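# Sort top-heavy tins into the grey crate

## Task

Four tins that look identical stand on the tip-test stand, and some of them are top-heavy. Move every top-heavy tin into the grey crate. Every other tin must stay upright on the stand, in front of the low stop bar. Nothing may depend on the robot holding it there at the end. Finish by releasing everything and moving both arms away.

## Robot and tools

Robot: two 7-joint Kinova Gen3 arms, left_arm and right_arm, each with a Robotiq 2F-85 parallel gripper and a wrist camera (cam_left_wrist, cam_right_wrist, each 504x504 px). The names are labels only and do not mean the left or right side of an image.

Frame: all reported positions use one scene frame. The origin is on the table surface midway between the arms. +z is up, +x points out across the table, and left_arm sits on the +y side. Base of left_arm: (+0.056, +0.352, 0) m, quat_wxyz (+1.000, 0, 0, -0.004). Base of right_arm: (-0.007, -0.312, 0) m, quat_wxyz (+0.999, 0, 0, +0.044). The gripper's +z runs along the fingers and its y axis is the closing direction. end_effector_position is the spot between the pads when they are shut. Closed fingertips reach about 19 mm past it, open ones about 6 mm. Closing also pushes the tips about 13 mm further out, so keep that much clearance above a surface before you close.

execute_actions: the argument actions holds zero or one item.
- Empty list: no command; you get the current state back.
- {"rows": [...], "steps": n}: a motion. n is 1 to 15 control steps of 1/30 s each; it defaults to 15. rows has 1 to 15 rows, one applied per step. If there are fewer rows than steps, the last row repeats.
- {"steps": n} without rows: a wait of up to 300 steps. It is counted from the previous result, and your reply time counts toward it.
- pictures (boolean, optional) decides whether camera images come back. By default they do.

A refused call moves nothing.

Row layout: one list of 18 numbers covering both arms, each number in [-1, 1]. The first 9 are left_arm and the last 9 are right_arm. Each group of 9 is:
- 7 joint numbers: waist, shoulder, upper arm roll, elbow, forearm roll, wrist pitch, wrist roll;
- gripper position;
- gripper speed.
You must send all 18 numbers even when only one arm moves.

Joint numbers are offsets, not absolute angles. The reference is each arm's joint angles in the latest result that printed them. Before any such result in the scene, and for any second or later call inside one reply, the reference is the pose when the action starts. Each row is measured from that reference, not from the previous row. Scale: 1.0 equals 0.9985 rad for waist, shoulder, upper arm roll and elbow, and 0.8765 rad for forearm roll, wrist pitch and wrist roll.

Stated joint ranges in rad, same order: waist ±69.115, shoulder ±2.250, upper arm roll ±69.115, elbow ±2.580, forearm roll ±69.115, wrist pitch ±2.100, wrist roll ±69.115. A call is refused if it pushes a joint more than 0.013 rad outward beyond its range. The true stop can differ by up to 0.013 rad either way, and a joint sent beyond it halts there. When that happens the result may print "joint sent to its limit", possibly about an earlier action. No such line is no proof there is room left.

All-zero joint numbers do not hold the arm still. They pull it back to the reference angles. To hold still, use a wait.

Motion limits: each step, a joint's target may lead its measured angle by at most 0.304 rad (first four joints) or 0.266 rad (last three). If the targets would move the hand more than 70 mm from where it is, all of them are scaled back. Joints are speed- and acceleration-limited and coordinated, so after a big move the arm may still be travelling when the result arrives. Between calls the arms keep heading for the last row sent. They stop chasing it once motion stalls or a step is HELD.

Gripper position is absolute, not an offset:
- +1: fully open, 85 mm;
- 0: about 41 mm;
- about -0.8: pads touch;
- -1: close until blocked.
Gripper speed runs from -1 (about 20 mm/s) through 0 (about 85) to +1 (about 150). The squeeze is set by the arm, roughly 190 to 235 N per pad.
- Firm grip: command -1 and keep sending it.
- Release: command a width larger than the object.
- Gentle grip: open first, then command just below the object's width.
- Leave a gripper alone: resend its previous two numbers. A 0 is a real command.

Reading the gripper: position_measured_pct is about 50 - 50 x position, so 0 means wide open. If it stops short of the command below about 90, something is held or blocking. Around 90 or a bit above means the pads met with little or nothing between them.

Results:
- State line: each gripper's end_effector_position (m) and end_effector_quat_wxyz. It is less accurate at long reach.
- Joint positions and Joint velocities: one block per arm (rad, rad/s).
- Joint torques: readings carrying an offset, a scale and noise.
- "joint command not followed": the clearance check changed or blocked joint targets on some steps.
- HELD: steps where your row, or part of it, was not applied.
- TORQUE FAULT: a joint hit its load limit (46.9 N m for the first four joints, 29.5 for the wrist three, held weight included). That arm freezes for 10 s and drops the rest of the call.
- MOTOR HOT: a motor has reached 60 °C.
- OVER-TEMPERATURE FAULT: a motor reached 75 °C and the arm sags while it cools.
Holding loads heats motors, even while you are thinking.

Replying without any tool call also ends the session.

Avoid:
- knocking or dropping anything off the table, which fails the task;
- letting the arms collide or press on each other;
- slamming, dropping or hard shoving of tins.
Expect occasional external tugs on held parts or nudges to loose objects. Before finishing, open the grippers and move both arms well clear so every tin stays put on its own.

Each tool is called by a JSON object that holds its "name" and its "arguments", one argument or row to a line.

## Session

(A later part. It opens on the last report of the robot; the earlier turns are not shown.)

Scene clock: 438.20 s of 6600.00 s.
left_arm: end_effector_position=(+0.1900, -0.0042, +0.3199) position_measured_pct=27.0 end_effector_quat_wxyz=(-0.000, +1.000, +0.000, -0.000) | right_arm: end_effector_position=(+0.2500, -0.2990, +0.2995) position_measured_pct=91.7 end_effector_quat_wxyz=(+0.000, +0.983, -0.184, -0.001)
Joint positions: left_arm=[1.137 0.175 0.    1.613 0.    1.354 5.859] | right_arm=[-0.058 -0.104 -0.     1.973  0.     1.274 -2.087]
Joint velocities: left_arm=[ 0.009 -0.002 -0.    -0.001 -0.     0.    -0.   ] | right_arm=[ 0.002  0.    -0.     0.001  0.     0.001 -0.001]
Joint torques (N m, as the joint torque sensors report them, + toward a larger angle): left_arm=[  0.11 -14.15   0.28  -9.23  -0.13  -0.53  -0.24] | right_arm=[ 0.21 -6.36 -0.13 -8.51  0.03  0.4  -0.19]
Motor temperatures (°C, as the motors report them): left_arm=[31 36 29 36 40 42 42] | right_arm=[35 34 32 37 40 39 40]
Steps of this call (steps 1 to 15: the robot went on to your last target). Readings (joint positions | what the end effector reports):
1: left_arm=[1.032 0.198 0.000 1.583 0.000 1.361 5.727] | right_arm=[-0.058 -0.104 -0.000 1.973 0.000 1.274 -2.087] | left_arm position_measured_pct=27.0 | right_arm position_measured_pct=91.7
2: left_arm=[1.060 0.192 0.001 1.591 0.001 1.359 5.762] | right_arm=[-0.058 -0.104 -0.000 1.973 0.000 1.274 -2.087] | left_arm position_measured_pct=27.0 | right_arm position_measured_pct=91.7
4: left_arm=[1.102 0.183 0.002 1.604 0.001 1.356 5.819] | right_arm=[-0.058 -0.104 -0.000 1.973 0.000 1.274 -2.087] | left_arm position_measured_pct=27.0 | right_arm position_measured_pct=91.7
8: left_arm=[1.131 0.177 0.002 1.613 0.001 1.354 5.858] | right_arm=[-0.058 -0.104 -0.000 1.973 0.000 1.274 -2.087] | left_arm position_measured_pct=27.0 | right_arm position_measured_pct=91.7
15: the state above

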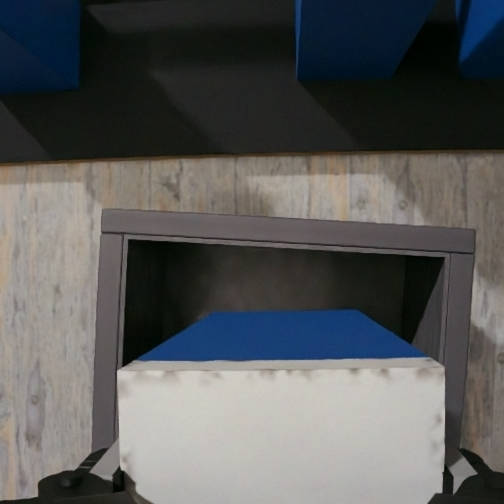

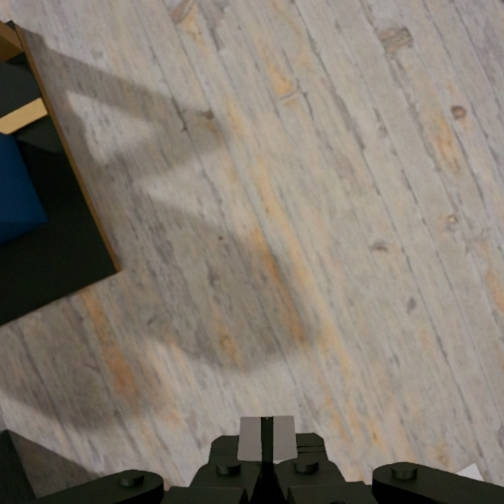

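{"name": "execute_actions", "arguments": {
  "actions": [
    {"rows":[[0.0014,0.1529,0,0.3073,0,-0.5247,0,-1,0.3,0,0,0,0,0,0,0,-1,0]],"steps":15}
  ],
  "pictures": false
}}

{"name": "execute_actions", "arguments": {
  "actions": [
    {"steps":15}
  ]
}}

Scene clock: 442.73 s of 6600.00 s.
left_arm: end_effector_position=(+0.1876, -0.0003, +0.1846) position_measured_pct=27.0 end_effector_quat_wxyz=(-0.010, +1.000, -0.000, -0.005) | right_arm: end_effector_position=(+0.2500, -0.2990, +0.2995) position_measured_pct=91.7 end_effector_quat_wxyz=(+0.000, +0.983, -0.184, -0.001)
Joint positions: left_arm=[1.139 0.317 0.    1.898 0.    0.948 5.859] | right_arm=[-0.058 -0.104 -0.     1.973  0.     1.274 -2.087]
Joint velocities: left_arm=[-0.001  0.186 -0.     0.389 -0.    -0.962 -0.   ] | right_arm=[ 0.001  0.     0.    -0.     0.     0.    -0.   ]
Joint torques (N m, as the joint torque sensors report them, + toward a larger angle): left_arm=[  0.13 -17.02   0.52  -8.85  -0.02   0.16  -0.36] | right_arm=[-0.14 -6.29  0.08 -8.67  0.06  0.15 -0.18]
Motor temperatures (°C, as the motors report them): left_arm=[31 36 29 36 40 42 42] | right_arm=[35 34 32 37 40 39 40]
Steps of this call (steps 1 to 15: the robot went on to your last target; steps 16 to 90: nothing new was sent; then 1.03 s passed at rest; steps 91 to 105: all 15 steps of this action). Readings (joint positions | what the end effector reports):
91: left_arm=[1.139 0.176 0.000 1.613 0.000 1.353 5.859] | right_arm=[-0.058 -0.104 -0.000 1.973 0.000 1.274 -2.087] | left_arm position_measured_pct=27.0 | right_arm position_measured_pct=91.7
92: left_arm=[1.139 0.178 0.000 1.618 0.000 1.349 5.859] | right_arm=[-0.058 -0.104 -0.000 1.973 0.000 1.274 -2.087] | left_arm position_measured_pct=27.0 | right_arm position_measured_pct=91.7
94: left_arm=[1.139 0.192 0.000 1.642 0.000 1.327 5.859] | right_arm=[-0.058 -0.104 -0.000 1.973 0.000 1.274 -2.087] | left_arm position_measured_pct=27.0 | right_arm position_measured_pct=91.7
98: left_arm=[1.139 0.245 0.000 1.749 0.000 1.222 5.859] | right_arm=[-0.058 -0.104 -0.000 1.973 0.000 1.274 -2.087] | left_arm position_measured_pct=27.0 | right_arm position_measured_pct=91.7
105: the state above

Scene clock: 443.23 s of 6600.00 s.
left_arm: end_effector_position=(+0.1896, -0.0047, +0.1749) position_measured_pct=27.0 end_effector_quat_wxyz=(+0.000, +1.000, -0.000, -0.000) | right_arm: end_effector_position=(+0.2500, -0.2990, +0.2995) position_measured_pct=91.7 end_effector_quat_wxyz=(+0.000, +0.983, -0.184, -0.001)
Joint positions: left_arm=[1.139 0.328 0.    1.92  0.    0.894 5.859] | right_arm=[-0.058 -0.104 -0.     1.973  0.     1.274 -2.087]
Joint velocities: left_arm=[-0.     0.    -0.001 -0.001 -0.     0.     0.001] | right_arm=[-0.001 -0.001 -0.    -0.001 -0.     0.002 -0.   ]
Joint torques (N m, as the joint torque sensors report them, + toward a larger angle): left_arm=[ -0.16 -14.77   0.22  -7.78  -0.12  -0.18  -0.15] | right_arm=[ 0.54 -6.45 -0.3  -8.94 -0.15  0.05 -0.18]
Motor temperatures (°C, as the motors report them): left_arm=[31 36 29 36 40 42 42] | right_arm=[35 34 32 37 40 39 40]
Steps of this call (steps 1 to 15: the robot went on to your last target). Readings (joint positions | what the end effector reports):
1: left_arm=[1.139 0.322 0.000 1.909 0.000 0.921 5.859] | right_arm=[-0.058 -0.104 -0.000 1.973 0.000 1.274 -2.087] | left_arm position_measured_pct=27.0 | right_arm position_measured_pct=91.7
2: left_arm=[1.139 0.325 0.000 1.916 0.000 0.904 5.859] | right_arm=[-0.058 -0.104 -0.000 1.973 0.000 1.274 -2.087] | left_arm position_measured_pct=27.0 | right_arm position_measured_pct=91.7
4: left_arm=[1.139 0.326 0.000 1.919 0.000 0.895 5.859] | right_arm=[-0.058 -0.104 -0.000 1.973 0.000 1.274 -2.087] | left_arm position_measured_pct=27.0 | right_arm position_measured_pct=91.7
8: left_arm=[1.139 0.328 0.000 1.920 0.000 0.894 5.859] | right_arm=[-0.058 -0.104 -0.000 1.973 0.000 1.274 -2.087] | left_arm position_measured_pct=27.0 | right_arm position_measured_pct=91.7
15: the state above

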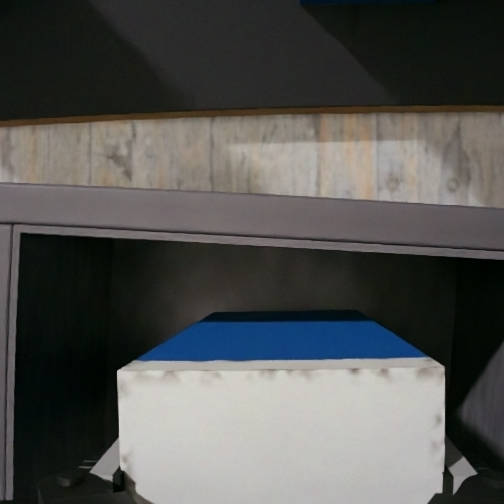

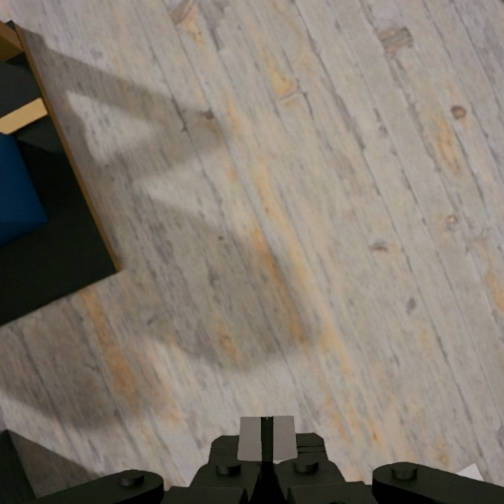

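{"name": "zoom_image", "arguments": {
  "camera": "cam_left_wrist",
  "region": [100, 280, 470, 400]
}}

Region (100, 280, 470, 400) of cam_left_wrist's 504x504 image, scaled by 1.362; it fills the top 163 rows of this view, and the rest is white.

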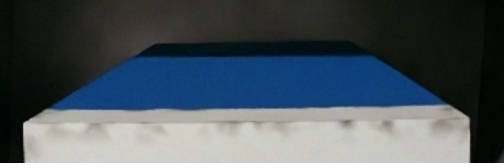

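{"name": "execute_actions", "arguments": {
  "actions": [
    {"rows":[[0,0.0040,0,0.0040,0,-0.0092,0,-1,0.3,0,0,0,0,0,0,0,-1,0],[0,0.0040,0,0.0040,0,-0.0092,0,-1,0.3,0,0,0,0,0,0,0,-1,0],[0,0.0040,0,0.0040,0,-0.0092,0,-1,0.3,0,0,0,0,0,0,0,-1,0],[0,0.0040,0,0.0040,0,-0.0092,0,-1,0.3,0,0,0,0,0,0,0,-1,0],[0,0.0081,0,0.0080,0,-0.0184,0,-1,0.3,0,0,0,0,0,0,0,-1,0]],"steps":12}
  ],
  "pictures": false
}}

Scene clock: 461.63 s of 6600.00 s.
left_arm: end_effector_position=(+0.1897, -0.0048, +0.1699) position_measured_pct=27.0 end_effector_quat_wxyz=(+0.000, +1.000, -0.000, -0.000) | right_arm: end_effector_position=(+0.2500, -0.2990, +0.2995) position_measured_pct=91.7 end_effector_quat_wxyz=(+0.000, +0.983, -0.184, -0.001)
Joint positions: left_arm=[1.139 0.336 0.    1.928 0.    0.878 5.859] | right_arm=[-0.058 -0.104 -0.     1.973  0.     1.274 -2.087]
Joint velocities: left_arm=[-0.001  0.002  0.001  0.    -0.    -0.002 -0.   ] | right_arm=[-0.001 -0.001  0.    -0.001  0.    -0.001 -0.002]
Joint torques (N m, as the joint torque sensors report them, + toward a larger angle): left_arm=[  0.25 -14.65   0.28  -7.19  -0.26  -0.5   -0.25] | right_arm=[ 0.06 -6.29 -0.17 -8.98  0.25  0.3  -0.22]
Motor temperatures (°C, as the motors report them): left_arm=[31 36 29 36 40 42 42] | right_arm=[35 34 32 37 40 39 40]
Steps of this call (steps 1 to 15: the robot went on to your last target; steps 16 to 90: nothing new was sent; then 15.00 s passed at rest; steps 91 to 102: all 12 steps of this action). Readings (joint positions | what the end effector reports):
91: left_arm=[1.139 0.329 0.000 1.920 0.000 0.893 5.859] | right_arm=[-0.058 -0.104 -0.000 1.973 0.000 1.274 -2.087] | left_arm position_measured_pct=27.0 | right_arm position_measured_pct=91.7
92: left_arm=[1.139 0.331 0.000 1.922 0.000 0.890 5.859] | right_arm=[-0.058 -0.104 -0.000 1.973 0.000 1.274 -2.087] | left_arm position_measured_pct=27.0 | right_arm position_measured_pct=91.7
94: left_arm=[1.139 0.332 0.000 1.923 0.000 0.887 5.859] | right_arm=[-0.058 -0.104 -0.000 1.973 0.000 1.274 -2.087] | left_arm position_measured_pct=27.0 | right_arm position_measured_pct=91.7
98: left_arm=[1.139 0.336 0.000 1.927 0.000 0.879 5.859] | right_arm=[-0.058 -0.104 -0.000 1.973 0.000 1.274 -2.087] | left_arm position_measured_pct=27.0 | right_arm position_measured_pct=91.7
102: the state above

{"name": "execute_actions", "arguments": {
  "actions": [
    {"rows":[[0,0.0040,0,0.0040,0,-0.0092,0,-1,0.3,0,0,0,0,0,0,0,-1,0],[0,0.0040,0,0.0040,0,-0.0092,0,-1,0.3,0,0,0,0,0,0,0,-1,0],[0,0.0040,0,0.0040,0,-0.0092,0,-1,0.3,0,0,0,0,0,0,0,-1,0],[0,0.0040,0,0.0040,0,-0.0092,0,-1,0.3,0,0,0,0,0,0,0,-1,0],[0,0.0081,0,0.0080,0,-0.0184,0,-1,0.3,0,0,0,0,0,0,0,-1,0]],"steps":12}
  ]
}}

Scene clock: 464.13 s of 6600.00 s.
left_arm: end_effector_position=(+0.1897, -0.0048, +0.1650) position_measured_pct=27.0 end_effector_quat_wxyz=(+0.000, +1.000, -0.000, -0.000) | right_arm: end_effector_position=(+0.2500, -0.2990, +0.2995) position_measured_pct=91.7 end_effector_quat_wxyz=(+0.000, +0.983, -0.184, -0.001)
Joint positions: left_arm=[1.139 0.344 0.    1.936 0.    0.862 5.859] | right_arm=[-0.058 -0.104 -0.     1.973  0.     1.274 -2.087]
Joint velocities: left_arm=[ 0.002  0.002  0.    -0.001  0.    -0.002  0.002] | right_arm=[ 0.001  0.001 -0.    -0.001  0.    -0.    -0.   ]
Joint torques (N m, as the joint torque sensors report them, + toward a larger angle): left_arm=[  0.28 -14.93   0.06  -6.74  -0.07  -0.25  -0.06] | right_arm=[ 0.55 -6.31 -0.57 -8.88  0.13  0.42  0.11]
Motor temperatures (°C, as the motors report them): left_arm=[31 36 29 36 40 42 42] | right_arm=[35 34 32 37 40 39 40]
Steps of this call (steps 1 to 15: the robot went on to your last target; steps 16 to 63: nothing new was sent; steps 64 to 75: all 12 steps of this action). Readings (joint positions | what the end effector reports):
64: left_arm=[1.139 0.337 0.000 1.928 0.000 0.877 5.859] | right_arm=[-0.058 -0.104 -0.000 1.973 0.000 1.274 -2.087] | left_arm position_measured_pct=27.0 | right_arm position_measured_pct=91.7
65: left_arm=[1.139 0.338 0.000 1.930 0.000 0.874 5.859] | right_arm=[-0.058 -0.104 -0.000 1.973 0.000 1.274 -2.087] | left_arm position_measured_pct=27.0 | right_arm position_measured_pct=91.7
67: left_arm=[1.139 0.340 0.000 1.931 0.000 0.871 5.859] | right_arm=[-0.058 -0.104 -0.000 1.973 0.000 1.274 -2.087] | left_arm position_measured_pct=27.0 | right_arm position_measured_pct=91.7
71: left_arm=[1.139 0.343 0.000 1.935 0.000 0.863 5.859] | right_arm=[-0.058 -0.104 -0.000 1.973 0.000 1.274 -2.087] | left_arm position_measured_pct=27.0 | right_arm position_measured_pct=91.7
75: the state above

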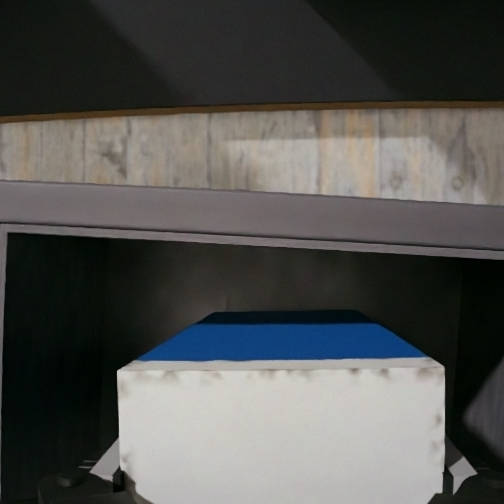

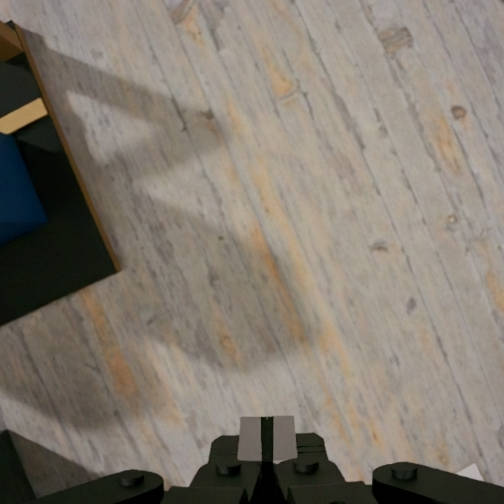

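{"name": "execute_actions", "arguments": {
  "actions": [
    {"rows":[[0,0.0034,0,0.0030,0,-0.0073,0,-1,0.3,0,0,0,0,0,0,0,-1,0],[0,0.0034,0,0.0030,0,-0.0073,0,-1,0.3,0,0,0,0,0,0,0,-1,0],[0,0.0034,0,0.0030,0,-0.0073,0,-1,0.3,0,0,0,0,0,0,0,-1,0],[0,0.0068,0,0.0061,0,-0.0146,0,-1,0.3,0,0,0,0,0,0,0,-1,0],[0,0.0068,0,0.0061,0,-0.0146,0,-1,0.3,0,0,0,0,0,0,0,-1,0],[0,0.0068,0,0.0061,0,-0.0146,0,-1,0.3,0,0,0,0,0,0,0,-1,0],[0,0.0102,0,0.0091,0,-0.0220,0,-1,0.3,0,0,0,0,0,0,0,-1,0]],"steps":14}
  ],
  "pictures": false
}}

Scene clock: 477.37 s of 6600.00 s.
left_arm: end_effector_position=(+0.1897, -0.0048, +0.1591) position_measured_pct=27.0 end_effector_quat_wxyz=(+0.000, +1.000, -0.000, +0.000) | right_arm: end_effector_position=(+0.2500, -0.2990, +0.2995) position_measured_pct=91.7 end_effector_quat_wxyz=(+0.000, +0.983, -0.184, -0.001)
Joint positions: left_arm=[1.139 0.354 0.    1.945 0.    0.842 5.859] | right_arm=[-0.058 -0.104 -0.     1.973  0.     1.274 -2.087]
Joint velocities: left_arm=[-0.     0.002  0.     0.001 -0.     0.     0.001] | right_arm=[ 0.001 -0.    -0.     0.001  0.    -0.    -0.   ]
Joint torques (N m, as the joint torque sensors report them, + toward a larger angle): left_arm=[  0.46 -14.85   0.21  -7.06  -0.17  -0.09  -0.25] | right_arm=[-0.02 -6.36 -0.42 -8.79  0.19  0.19 -0.26]
Motor temperatures (°C, as the motors report them): left_arm=[31 35 29 36 40 42 42] | right_arm=[35 34 32 37 40 39 40]
Steps of this call (steps 1 to 15: the robot went on to your last target; steps 16 to 90: nothing new was sent; then 9.77 s passed at rest; steps 91 to 104: all 14 steps of this action). Readings (joint positions | what the end effector reports):
91: left_arm=[1.139 0.345 0.000 1.936 0.000 0.861 5.859] | right_arm=[-0.058 -0.104 -0.000 1.973 0.000 1.274 -2.087] | left_arm position_measured_pct=27.0 | right_arm position_measured_pct=91.7
92: left_arm=[1.139 0.346 0.000 1.937 0.000 0.858 5.859] | right_arm=[-0.058 -0.104 -0.000 1.973 0.000 1.274 -2.087] | left_arm position_measured_pct=27.0 | right_arm position_measured_pct=91.7
94: left_arm=[1.139 0.348 0.000 1.939 0.000 0.855 5.859] | right_arm=[-0.058 -0.104 -0.000 1.973 0.000 1.274 -2.087] | left_arm position_measured_pct=27.0 | right_arm position_measured_pct=91.7
98: left_arm=[1.139 0.352 0.000 1.943 0.000 0.846 5.859] | right_arm=[-0.058 -0.104 -0.000 1.973 0.000 1.274 -2.087] | left_arm position_measured_pct=27.0 | right_arm position_measured_pct=91.7
104: the state above

{"name": "execute_actions", "arguments": {
  "actions": [
    {"rows":[[0,0.0034,0,0.0030,0,-0.0073,0,-1,0.3,0,0,0,0,0,0,0,-1,0],[0,0.0034,0,0.0030,0,-0.0073,0,-1,0.3,0,0,0,0,0,0,0,-1,0],[0,0.0034,0,0.0030,0,-0.0073,0,-1,0.3,0,0,0,0,0,0,0,-1,0],[0,0.0068,0,0.0061,0,-0.0146,0,-1,0.3,0,0,0,0,0,0,0,-1,0],[0,0.0068,0,0.0061,0,-0.0146,0,-1,0.3,0,0,0,0,0,0,0,-1,0],[0,0.0068,0,0.0061,0,-0.0146,0,-1,0.3,0,0,0,0,0,0,0,-1,0],[0,0.0102,0,0.0091,0,-0.0220,0,-1,0.3,0,0,0,0,0,0,0,-1,0]],"steps":14}
  ]
}}

Scene clock: 480.37 s of 6600.00 s.
left_arm: end_effector_position=(+0.1897, -0.0048, +0.1532) position_measured_pct=27.0 end_effector_quat_wxyz=(+0.000, +1.000, -0.000, +0.000) | right_arm: end_effector_position=(+0.2500, -0.2990, +0.2995) position_measured_pct=91.7 end_effector_quat_wxyz=(+0.000, +0.983, -0.184, -0.001)
Joint positions: left_arm=[1.139 0.364 0.    1.954 0.    0.823 5.859] | right_arm=[-0.058 -0.104 -0.     1.973  0.     1.274 -2.087]
Joint velocities: left_arm=[ 0.002  0.002  0.001 -0.001  0.    -0.001  0.   ] | right_arm=[-0.001 -0.    -0.    -0.     0.    -0.001  0.   ]
Joint torques (N m, as the joint torque sensors report them, + toward a larger angle): left_arm=[  0.33 -15.44   0.37  -6.95  -0.09  -0.02  -0.14] | right_arm=[ 0.33 -6.31 -0.38 -8.95  0.11  0.2  -0.04]
Motor temperatures (°C, as the motors report them): left_arm=[31 35 29 36 40 42 42] | right_arm=[35 34 32 37 40 39 40]
Steps of this call (steps 1 to 15: the robot went on to your last target; steps 16 to 76: nothing new was sent; steps 77 to 90: all 14 steps of this action). Readings (joint positions | what the end effector reports):
77: left_arm=[1.139 0.355 0.000 1.945 0.000 0.842 5.859] | right_arm=[-0.058 -0.104 -0.000 1.973 0.000 1.274 -2.087] | left_arm position_measured_pct=27.0 | right_arm position_measured_pct=91.7
78: left_arm=[1.139 0.356 0.000 1.946 0.000 0.839 5.859] | right_arm=[-0.058 -0.104 -0.000 1.973 0.000 1.274 -2.087] | left_arm position_measured_pct=27.0 | right_arm position_measured_pct=91.7
80: left_arm=[1.139 0.357 0.000 1.948 0.000 0.836 5.859] | right_arm=[-0.058 -0.104 -0.000 1.973 0.000 1.274 -2.087] | left_arm position_measured_pct=27.0 | right_arm position_measured_pct=91.7
84: left_arm=[1.139 0.362 0.000 1.952 0.000 0.827 5.859] | right_arm=[-0.058 -0.104 -0.000 1.973 0.000 1.274 -2.087] | left_arm position_measured_pct=27.0 | right_arm position_measured_pct=91.7
90: the state above

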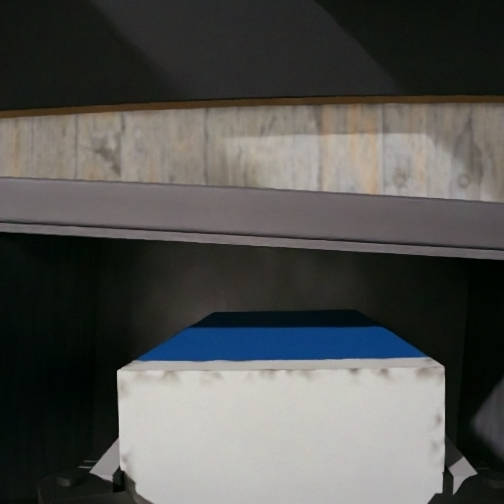

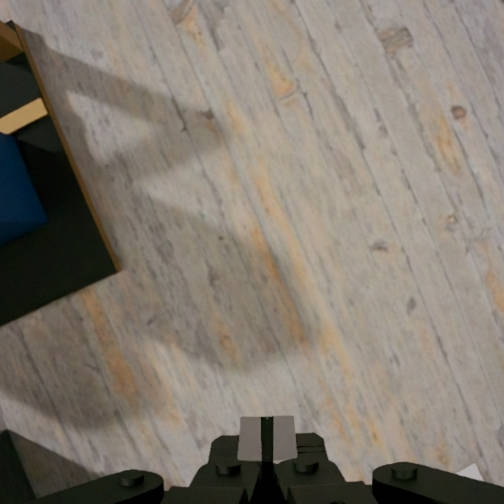

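{"name": "execute_actions", "arguments": {
  "actions": [
    {"rows":[[0,0.0045,0,0.0036,0,-0.0092,0,-1,0.3,0,0,0,0,0,0,0,-1,0],[0,0.0045,0,0.0036,0,-0.0092,0,-1,0.3,0,0,0,0,0,0,0,-1,0],[0,0.0045,0,0.0036,0,-0.0092,0,-1,0.3,0,0,0,0,0,0,0,-1,0],[0,0.0089,0,0.0072,0,-0.0183,0,-1,0.3,0,0,0,0,0,0,0,-1,0],[0,0.0089,0,0.0072,0,-0.0183,0,-1,0.3,0,0,0,0,0,0,0,-1,0],[0,0.0089,0,0.0072,0,-0.0183,0,-1,0.3,0,0,0,0,0,0,0,-1,0],[0,0.0134,0,0.0107,0,-0.0275,0,-1,0.3,0,0,0,0,0,0,0,-1,0],[0,0.0134,0,0.0107,0,-0.0275,0,-1,0.3,0,0,0,0,0,0,0,-1,0],[0,0.0134,0,0.0107,0,-0.0275,0,-1,0.3,0,0,0,0,0,0,0,-1,0],[0,0.0178,0,0.0143,0,-0.0366,0,-1,0.3,0,0,0,0,0,0,0,-1,0]],"steps":15}
  ],
  "pictures": false
}}

Scene clock: 487.87 s of 6600.00 s.
left_arm: end_effector_position=(+0.1913, -0.0081, +0.1516) position_measured_pct=27.0 end_effector_quat_wxyz=(+0.008, +1.000, -0.001, +0.004) | right_arm: end_effector_position=(+0.2500, -0.2990, +0.2995) position_measured_pct=91.7 end_effector_quat_wxyz=(+0.000, +0.983, -0.184, -0.001)
Joint positions: left_arm=[ 1.139  0.364  0.     1.961 -0.001  0.799  5.859] | right_arm=[-0.058 -0.104 -0.     1.973  0.     1.274 -2.087]
Joint velocities: left_arm=[-0.002 -0.003 -0.     0.003 -0.001 -0.008  0.001] | right_arm=[ 0.001 -0.001 -0.    -0.    -0.     0.     0.001]
Joint torques (N m, as the joint torque sensors report them, + toward a larger angle): left_arm=[-0.46  0.99  0.91 -0.84  0.23 -4.18 -0.37] | right_arm=[ 0.   -6.36 -0.19 -8.95  0.07  0.11 -0.08]
Motor temperatures (°C, as the motors report them): left_arm=[31 35 29 36 40 42 42] | right_arm=[35 34 32 37 40 39 40]
Steps of this call (steps 1 to 15: the robot went on to your last target; steps 16 to 90: nothing new was sent; then 4.00 s passed at rest; steps 91 to 105: all 15 steps of this action). Readings (joint positions | what the end effector reports):
91: left_arm=[1.139 0.365 0.000 1.954 0.000 0.822 5.859] | right_arm=[-0.058 -0.104 -0.000 1.973 0.000 1.274 -2.087] | left_arm position_measured_pct=27.0 | right_arm position_measured_pct=91.7
92: left_arm=[1.139 0.366 0.001 1.955 0.000 0.820 5.859] | right_arm=[-0.058 -0.104 -0.000 1.973 0.000 1.274 -2.087] | left_arm position_measured_pct=27.0 | right_arm position_measured_pct=91.7
94: left_arm=[1.139 0.366 0.001 1.956 -0.000 0.817 5.859] | right_arm=[-0.058 -0.104 -0.000 1.973 0.000 1.274 -2.087] | left_arm position_measured_pct=27.0 | right_arm position_measured_pct=91.7
98: left_arm=[1.139 0.365 0.001 1.958 -0.000 0.810 5.859] | right_arm=[-0.058 -0.104 -0.000 1.973 0.000 1.274 -2.087] | left_arm position_measured_pct=27.0 | right_arm position_measured_pct=91.7
105: the state above

{"name": "execute_actions", "arguments": {
  "actions": [
    {"rows":[[0,0.001,0,-0.0060,0,0.0270,0,-1,0.3,0,0,0,0,0,0,0,-1,0],[0,0.001,0,-0.0060,0,0.0270,0,-1,0.3,0,0,0,0,0,0,0,-1,0],[0,0.001,0,-0.0060,0,0.0270,0,-1,0.3,0,0,0,0,0,0,0,-1,0],[0,0.001,0,-0.0060,0,0.0270,0,-1,0.3,0,0,0,0,0,0,0,-1,0],[0,0.001,0,-0.0060,0,0.0270,0,-1,0.3,0,0,0,0,0,0,0,-1,0],[0,0.001,0,-0.0060,0,0.0270,0,1,0,0,0,0,0,0,0,0,-1,0]],"steps":15}
  ]
}}

Scene clock: 492.00 s of 6600.00 s.
left_arm: end_effector_position=(+0.1895, -0.0042, +0.1527) position_measured_pct=5.6 end_effector_quat_wxyz=(-0.000, +1.000, -0.001, +0.000) | right_arm: end_effector_position=(+0.2500, -0.2990, +0.2995) position_measured_pct=91.7 end_effector_quat_wxyz=(+0.000, +0.983, -0.184, -0.001)
Joint positions: left_arm=[ 1.139  0.364  0.     1.955 -0.001  0.823  5.859] | right_arm=[-0.058 -0.104 -0.     1.973  0.     1.274 -2.087]
Joint velocities: left_arm=[ 0.     0.003 -0.     0.002 -0.    -0.001  0.   ] | right_arm=[-0.     0.002  0.    -0.001 -0.     0.001 -0.   ]
Joint torques (N m, as the joint torque sensors report them, + toward a larger angle): left_arm=[  0.02 -13.77   0.51  -6.21  -0.32  -0.15  -0.1 ] | right_arm=[ 0.03 -6.53  0.15 -8.56  0.07  0.38 -0.05]
Motor temperatures (°C, as the motors report them): left_arm=[31 35 29 36 40 43 42] | right_arm=[35 34 32 37 40 39 40]
Steps of this call (steps 1 to 15: the robot went on to your last target; steps 16 to 90: nothing new was sent; then 0.63 s passed at rest; steps 91 to 105: all 15 steps of this action). Readings (joint positions | what the end effector reports):
91: left_arm=[1.139 0.363 0.000 1.961 -0.001 0.800 5.859] | right_arm=[-0.058 -0.104 -0.000 1.973 0.000 1.274 -2.087] | left_arm position_measured_pct=27.0 | right_arm position_measured_pct=91.7
92: left_arm=[1.139 0.360 0.000 1.959 -0.001 0.805 5.859] | right_arm=[-0.058 -0.104 -0.000 1.973 0.000 1.274 -2.087] | left_arm position_measured_pct=27.0 | right_arm position_measured_pct=91.7
94: left_arm=[1.139 0.359 0.000 1.955 -0.001 0.819 5.859] | right_arm=[-0.058 -0.104 -0.000 1.973 0.000 1.274 -2.087] | left_arm position_measured_pct=27.0 | right_arm position_measured_pct=91.7
98: left_arm=[1.139 0.363 0.000 1.955 -0.001 0.823 5.859] | right_arm=[-0.058 -0.104 -0.000 1.973 0.000 1.274 -2.087] | left_arm position_measured_pct=25.4 | right_arm position_measured_pct=91.7
105: the state above

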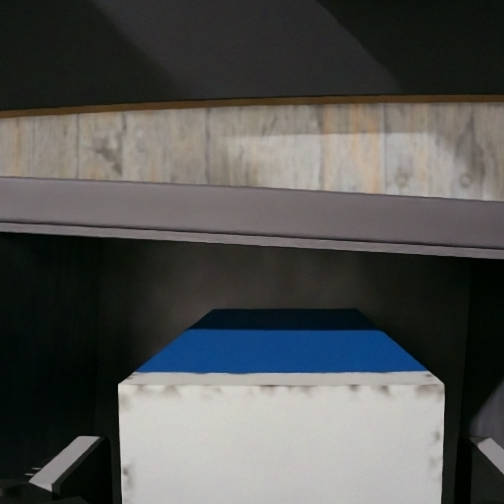

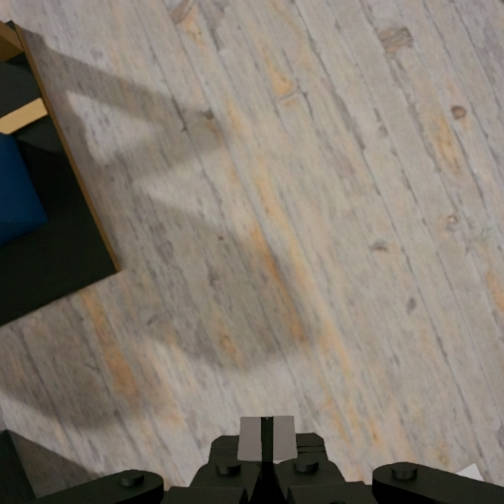

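{"name": "execute_actions", "arguments": {
  "actions": [
    {"rows":[[0,-0.0873,0,-0.0963,0.001,0.2088,0,1,0,0,0,0,0,0,0,0,-1,0]],"steps":14}
  ],
  "pictures": false
}}

{"name": "execute_actions", "arguments": {
  "actions": [
    {"rows":[[-0.3008,0.0630,0,-0.9187,0,0.9748,-0.3426,1,0,0,0,0,0,0,0,0,-1,0]],"steps":15}
  ],
  "pictures": false
}}

{"name": "execute_actions", "arguments": {
  "actions": [
    {"steps":30}
  ]
}}

Scene clock: 507.03 s of 6600.00 s.
left_arm: end_effector_position=(+0.1895, -0.0046, +0.2094) position_measured_pct=0.0 end_effector_quat_wxyz=(-0.001, +1.000, -0.000, -0.000) | right_arm: end_effector_position=(+0.2500, -0.2990, +0.2995) position_measured_pct=91.7 end_effector_quat_wxyz=(+0.000, +0.983, -0.184, -0.001)
Joint positions: left_arm=[ 1.139  0.278  0.     1.859 -0.     1.006  5.859] | right_arm=[-0.058 -0.104 -0.     1.973  0.     1.274 -2.087]
Joint velocities: left_arm=[ 0.001 -0.011 -0.001 -0.001  0.    -0.001  0.   ] | right_arm=[ 0.001  0.001  0.     0.001 -0.     0.    -0.002]
Joint torques (N m, as the joint torque sensors report them, + toward a larger angle): left_arm=[  0.31 -13.19   0.61  -7.52  -0.24  -0.31  -0.13] | right_arm=[-0.06 -6.55 -0.23 -8.7   0.26  0.21 -0.05]
Motor temperatures (°C, as the motors report them): left_arm=[31 35 29 36 40 43 42] | right_arm=[35 34 32 37 40 39 40]
Steps of this call (steps 1 to 15: the robot went on to your last target; steps 16 to 90: nothing new was sent; then 11.57 s passed at rest; steps 91 to 104: all 14 steps of this action). Readings (joint positions | what the end effector reports):
91: left_arm=[1.139 0.364 0.000 1.954 -0.001 0.824 5.859] | right_arm=[-0.058 -0.104 -0.000 1.973 0.000 1.274 -2.087] | left_arm position_measured_pct=0.0 | right_arm position_measured_pct=91.7
92: left_arm=[1.139 0.359 0.000 1.950 -0.001 0.833 5.859] | right_arm=[-0.058 -0.104 -0.000 1.973 0.000 1.274 -2.087] | left_arm position_measured_pct=0.0 | right_arm position_measured_pct=91.7
94: left_arm=[1.139 0.333 0.000 1.925 -0.001 0.881 5.859] | right_arm=[-0.058 -0.104 -0.000 1.973 0.000 1.274 -2.087] | left_arm position_measured_pct=0.0 | right_arm position_measured_pct=91.7
98: left_arm=[1.139 0.283 0.000 1.863 -0.000 0.996 5.859] | right_arm=[-0.058 -0.104 -0.000 1.973 0.000 1.274 -2.087] | left_arm position_measured_pct=0.0 | right_arm position_measured_pct=91.7
104: the state above

Scene clock: 507.53 s of 6600.00 s.
left_arm: end_effector_position=(+0.3060, -0.0101, +0.2974) position_measured_pct=0.0 end_effector_quat_wxyz=(-0.002, +1.000, +0.000, -0.002) | right_arm: end_effector_position=(+0.2500, -0.2990, +0.2995) position_measured_pct=91.7 end_effector_quat_wxyz=(+0.000, +0.983, -0.184, -0.001)
Joint positions: left_arm=[ 0.903  0.33   0.     1.48  -0.001  1.338  5.623] | right_arm=[-0.058 -0.104 -0.     1.973  0.     1.274 -2.087]
Joint velocities: left_arm=[-0.291  0.058 -0.003 -1.085 -0.001  0.948 -0.312] | right_arm=[-0.002  0.001  0.     0.001 -0.     0.    -0.001]
Joint torques (N m, as the joint torque sensors report them, + toward a larger angle): left_arm=[  0.65 -16.5    1.77  -8.5   -0.06  -0.07  -0.57] | right_arm=[ 0.07 -6.62 -0.45 -8.49  0.03  0.04 -0.19]
Motor temperatures (°C, as the motors report them): left_arm=[31 35 29 36 40 43 42] | right_arm=[35 34 32 37 40 39 40]
Steps of this call (steps 1 to 15: all 15 steps of this action). Readings (joint positions | what the end effector reports):
1: left_arm=[1.138 0.279 0.001 1.858 -0.000 1.007 5.858] | right_arm=[-0.058 -0.104 -0.000 1.973 0.000 1.274 -2.087] | left_arm position_measured_pct=0.0 | right_arm position_measured_pct=91.7
2: left_arm=[1.132 0.280 0.002 1.854 0.000 1.011 5.855] | right_arm=[-0.058 -0.104 -0.000 1.973 0.000 1.274 -2.087] | left_arm position_measured_pct=0.0 | right_arm position_measured_pct=91.7
4: left_arm=[1.104 0.288 0.003 1.828 0.001 1.033 5.833] | right_arm=[-0.058 -0.104 -0.000 1.973 0.000 1.274 -2.087] | left_arm position_measured_pct=0.0 | right_arm position_measured_pct=91.7
8: left_arm=[1.008 0.308 0.001 1.718 -0.000 1.129 5.740] | right_arm=[-0.058 -0.104 -0.000 1.973 0.000 1.274 -2.087] | left_arm position_measured_pct=0.0 | right_arm position_measured_pct=91.7
15: the state above

Scene clock: 508.53 s of 6600.00 s.
left_arm: end_effector_position=(+0.3298, +0.0051, +0.4593) position_measured_pct=0.0 end_effector_quat_wxyz=(-0.001, +1.000, -0.000, -0.000) | right_arm: end_effector_position=(+0.2500, -0.2990, +0.2995) position_measured_pct=91.7 end_effector_quat_wxyz=(+0.000, +0.983, -0.184, -0.001)
Joint positions: left_arm=[ 0.839  0.341  0.     0.941 -0.     1.86   5.559] | right_arm=[-0.058 -0.104 -0.     1.973  0.     1.274 -2.087]
Joint velocities: left_arm=[ 0.001  0.     0.    -0.     0.     0.     0.   ] | right_arm=[-0.     0.    -0.     0.002  0.    -0.001  0.   ]
Joint torques (N m, as the joint torque sensors report them, + toward a larger angle): left_arm=[  0.02 -15.62   0.64  -8.51  -0.07  -0.21  -0.15] | right_arm=[ 0.24 -6.3  -0.19 -8.86  0.06 -0.11 -0.38]
Motor temperatures (°C, as the motors report them): left_arm=[31 35 29 36 40 43 42] | right_arm=[35 34 32 37 40 39 40]
Steps of this call (steps 1 to 30: the robot went on to your last target). Readings (joint positions | what the end effector reports):
1: left_arm=[0.894 0.331 -0.000 1.443 -0.001 1.370 5.613] | right_arm=[-0.058 -0.104 -0.000 1.973 0.000 1.274 -2.087] | left_arm position_measured_pct=0.0 | right_arm position_measured_pct=91.7
2: left_arm=[0.886 0.333 -0.000 1.406 -0.001 1.402 5.605] | right_arm=[-0.058 -0.104 -0.000 1.973 0.000 1.274 -2.087] | left_arm position_measured_pct=0.0 | right_arm position_measured_pct=91.7
4: left_arm=[0.873 0.335 -0.000 1.332 -0.001 1.468 5.592] | right_arm=[-0.058 -0.104 -0.000 1.973 0.000 1.274 -2.087] | left_arm position_measured_pct=0.0 | right_arm position_measured_pct=91.7
8: left_arm=[0.856 0.339 0.000 1.182 -0.000 1.599 5.575] | right_arm=[-0.058 -0.104 -0.000 1.973 0.000 1.274 -2.087] | left_arm position_measured_pct=0.0 | right_arm position_measured_pct=91.7
30: the state above

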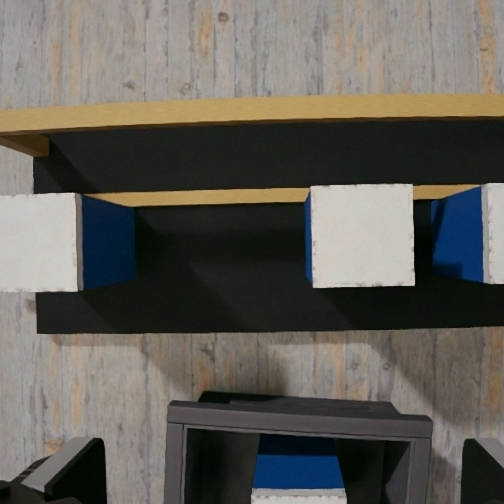

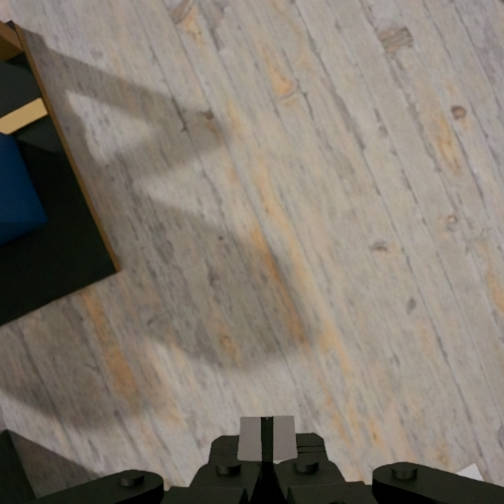

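{"name": "finished_scene", "arguments": {
  "scene": 1
}}

The scene is finished: the task was done.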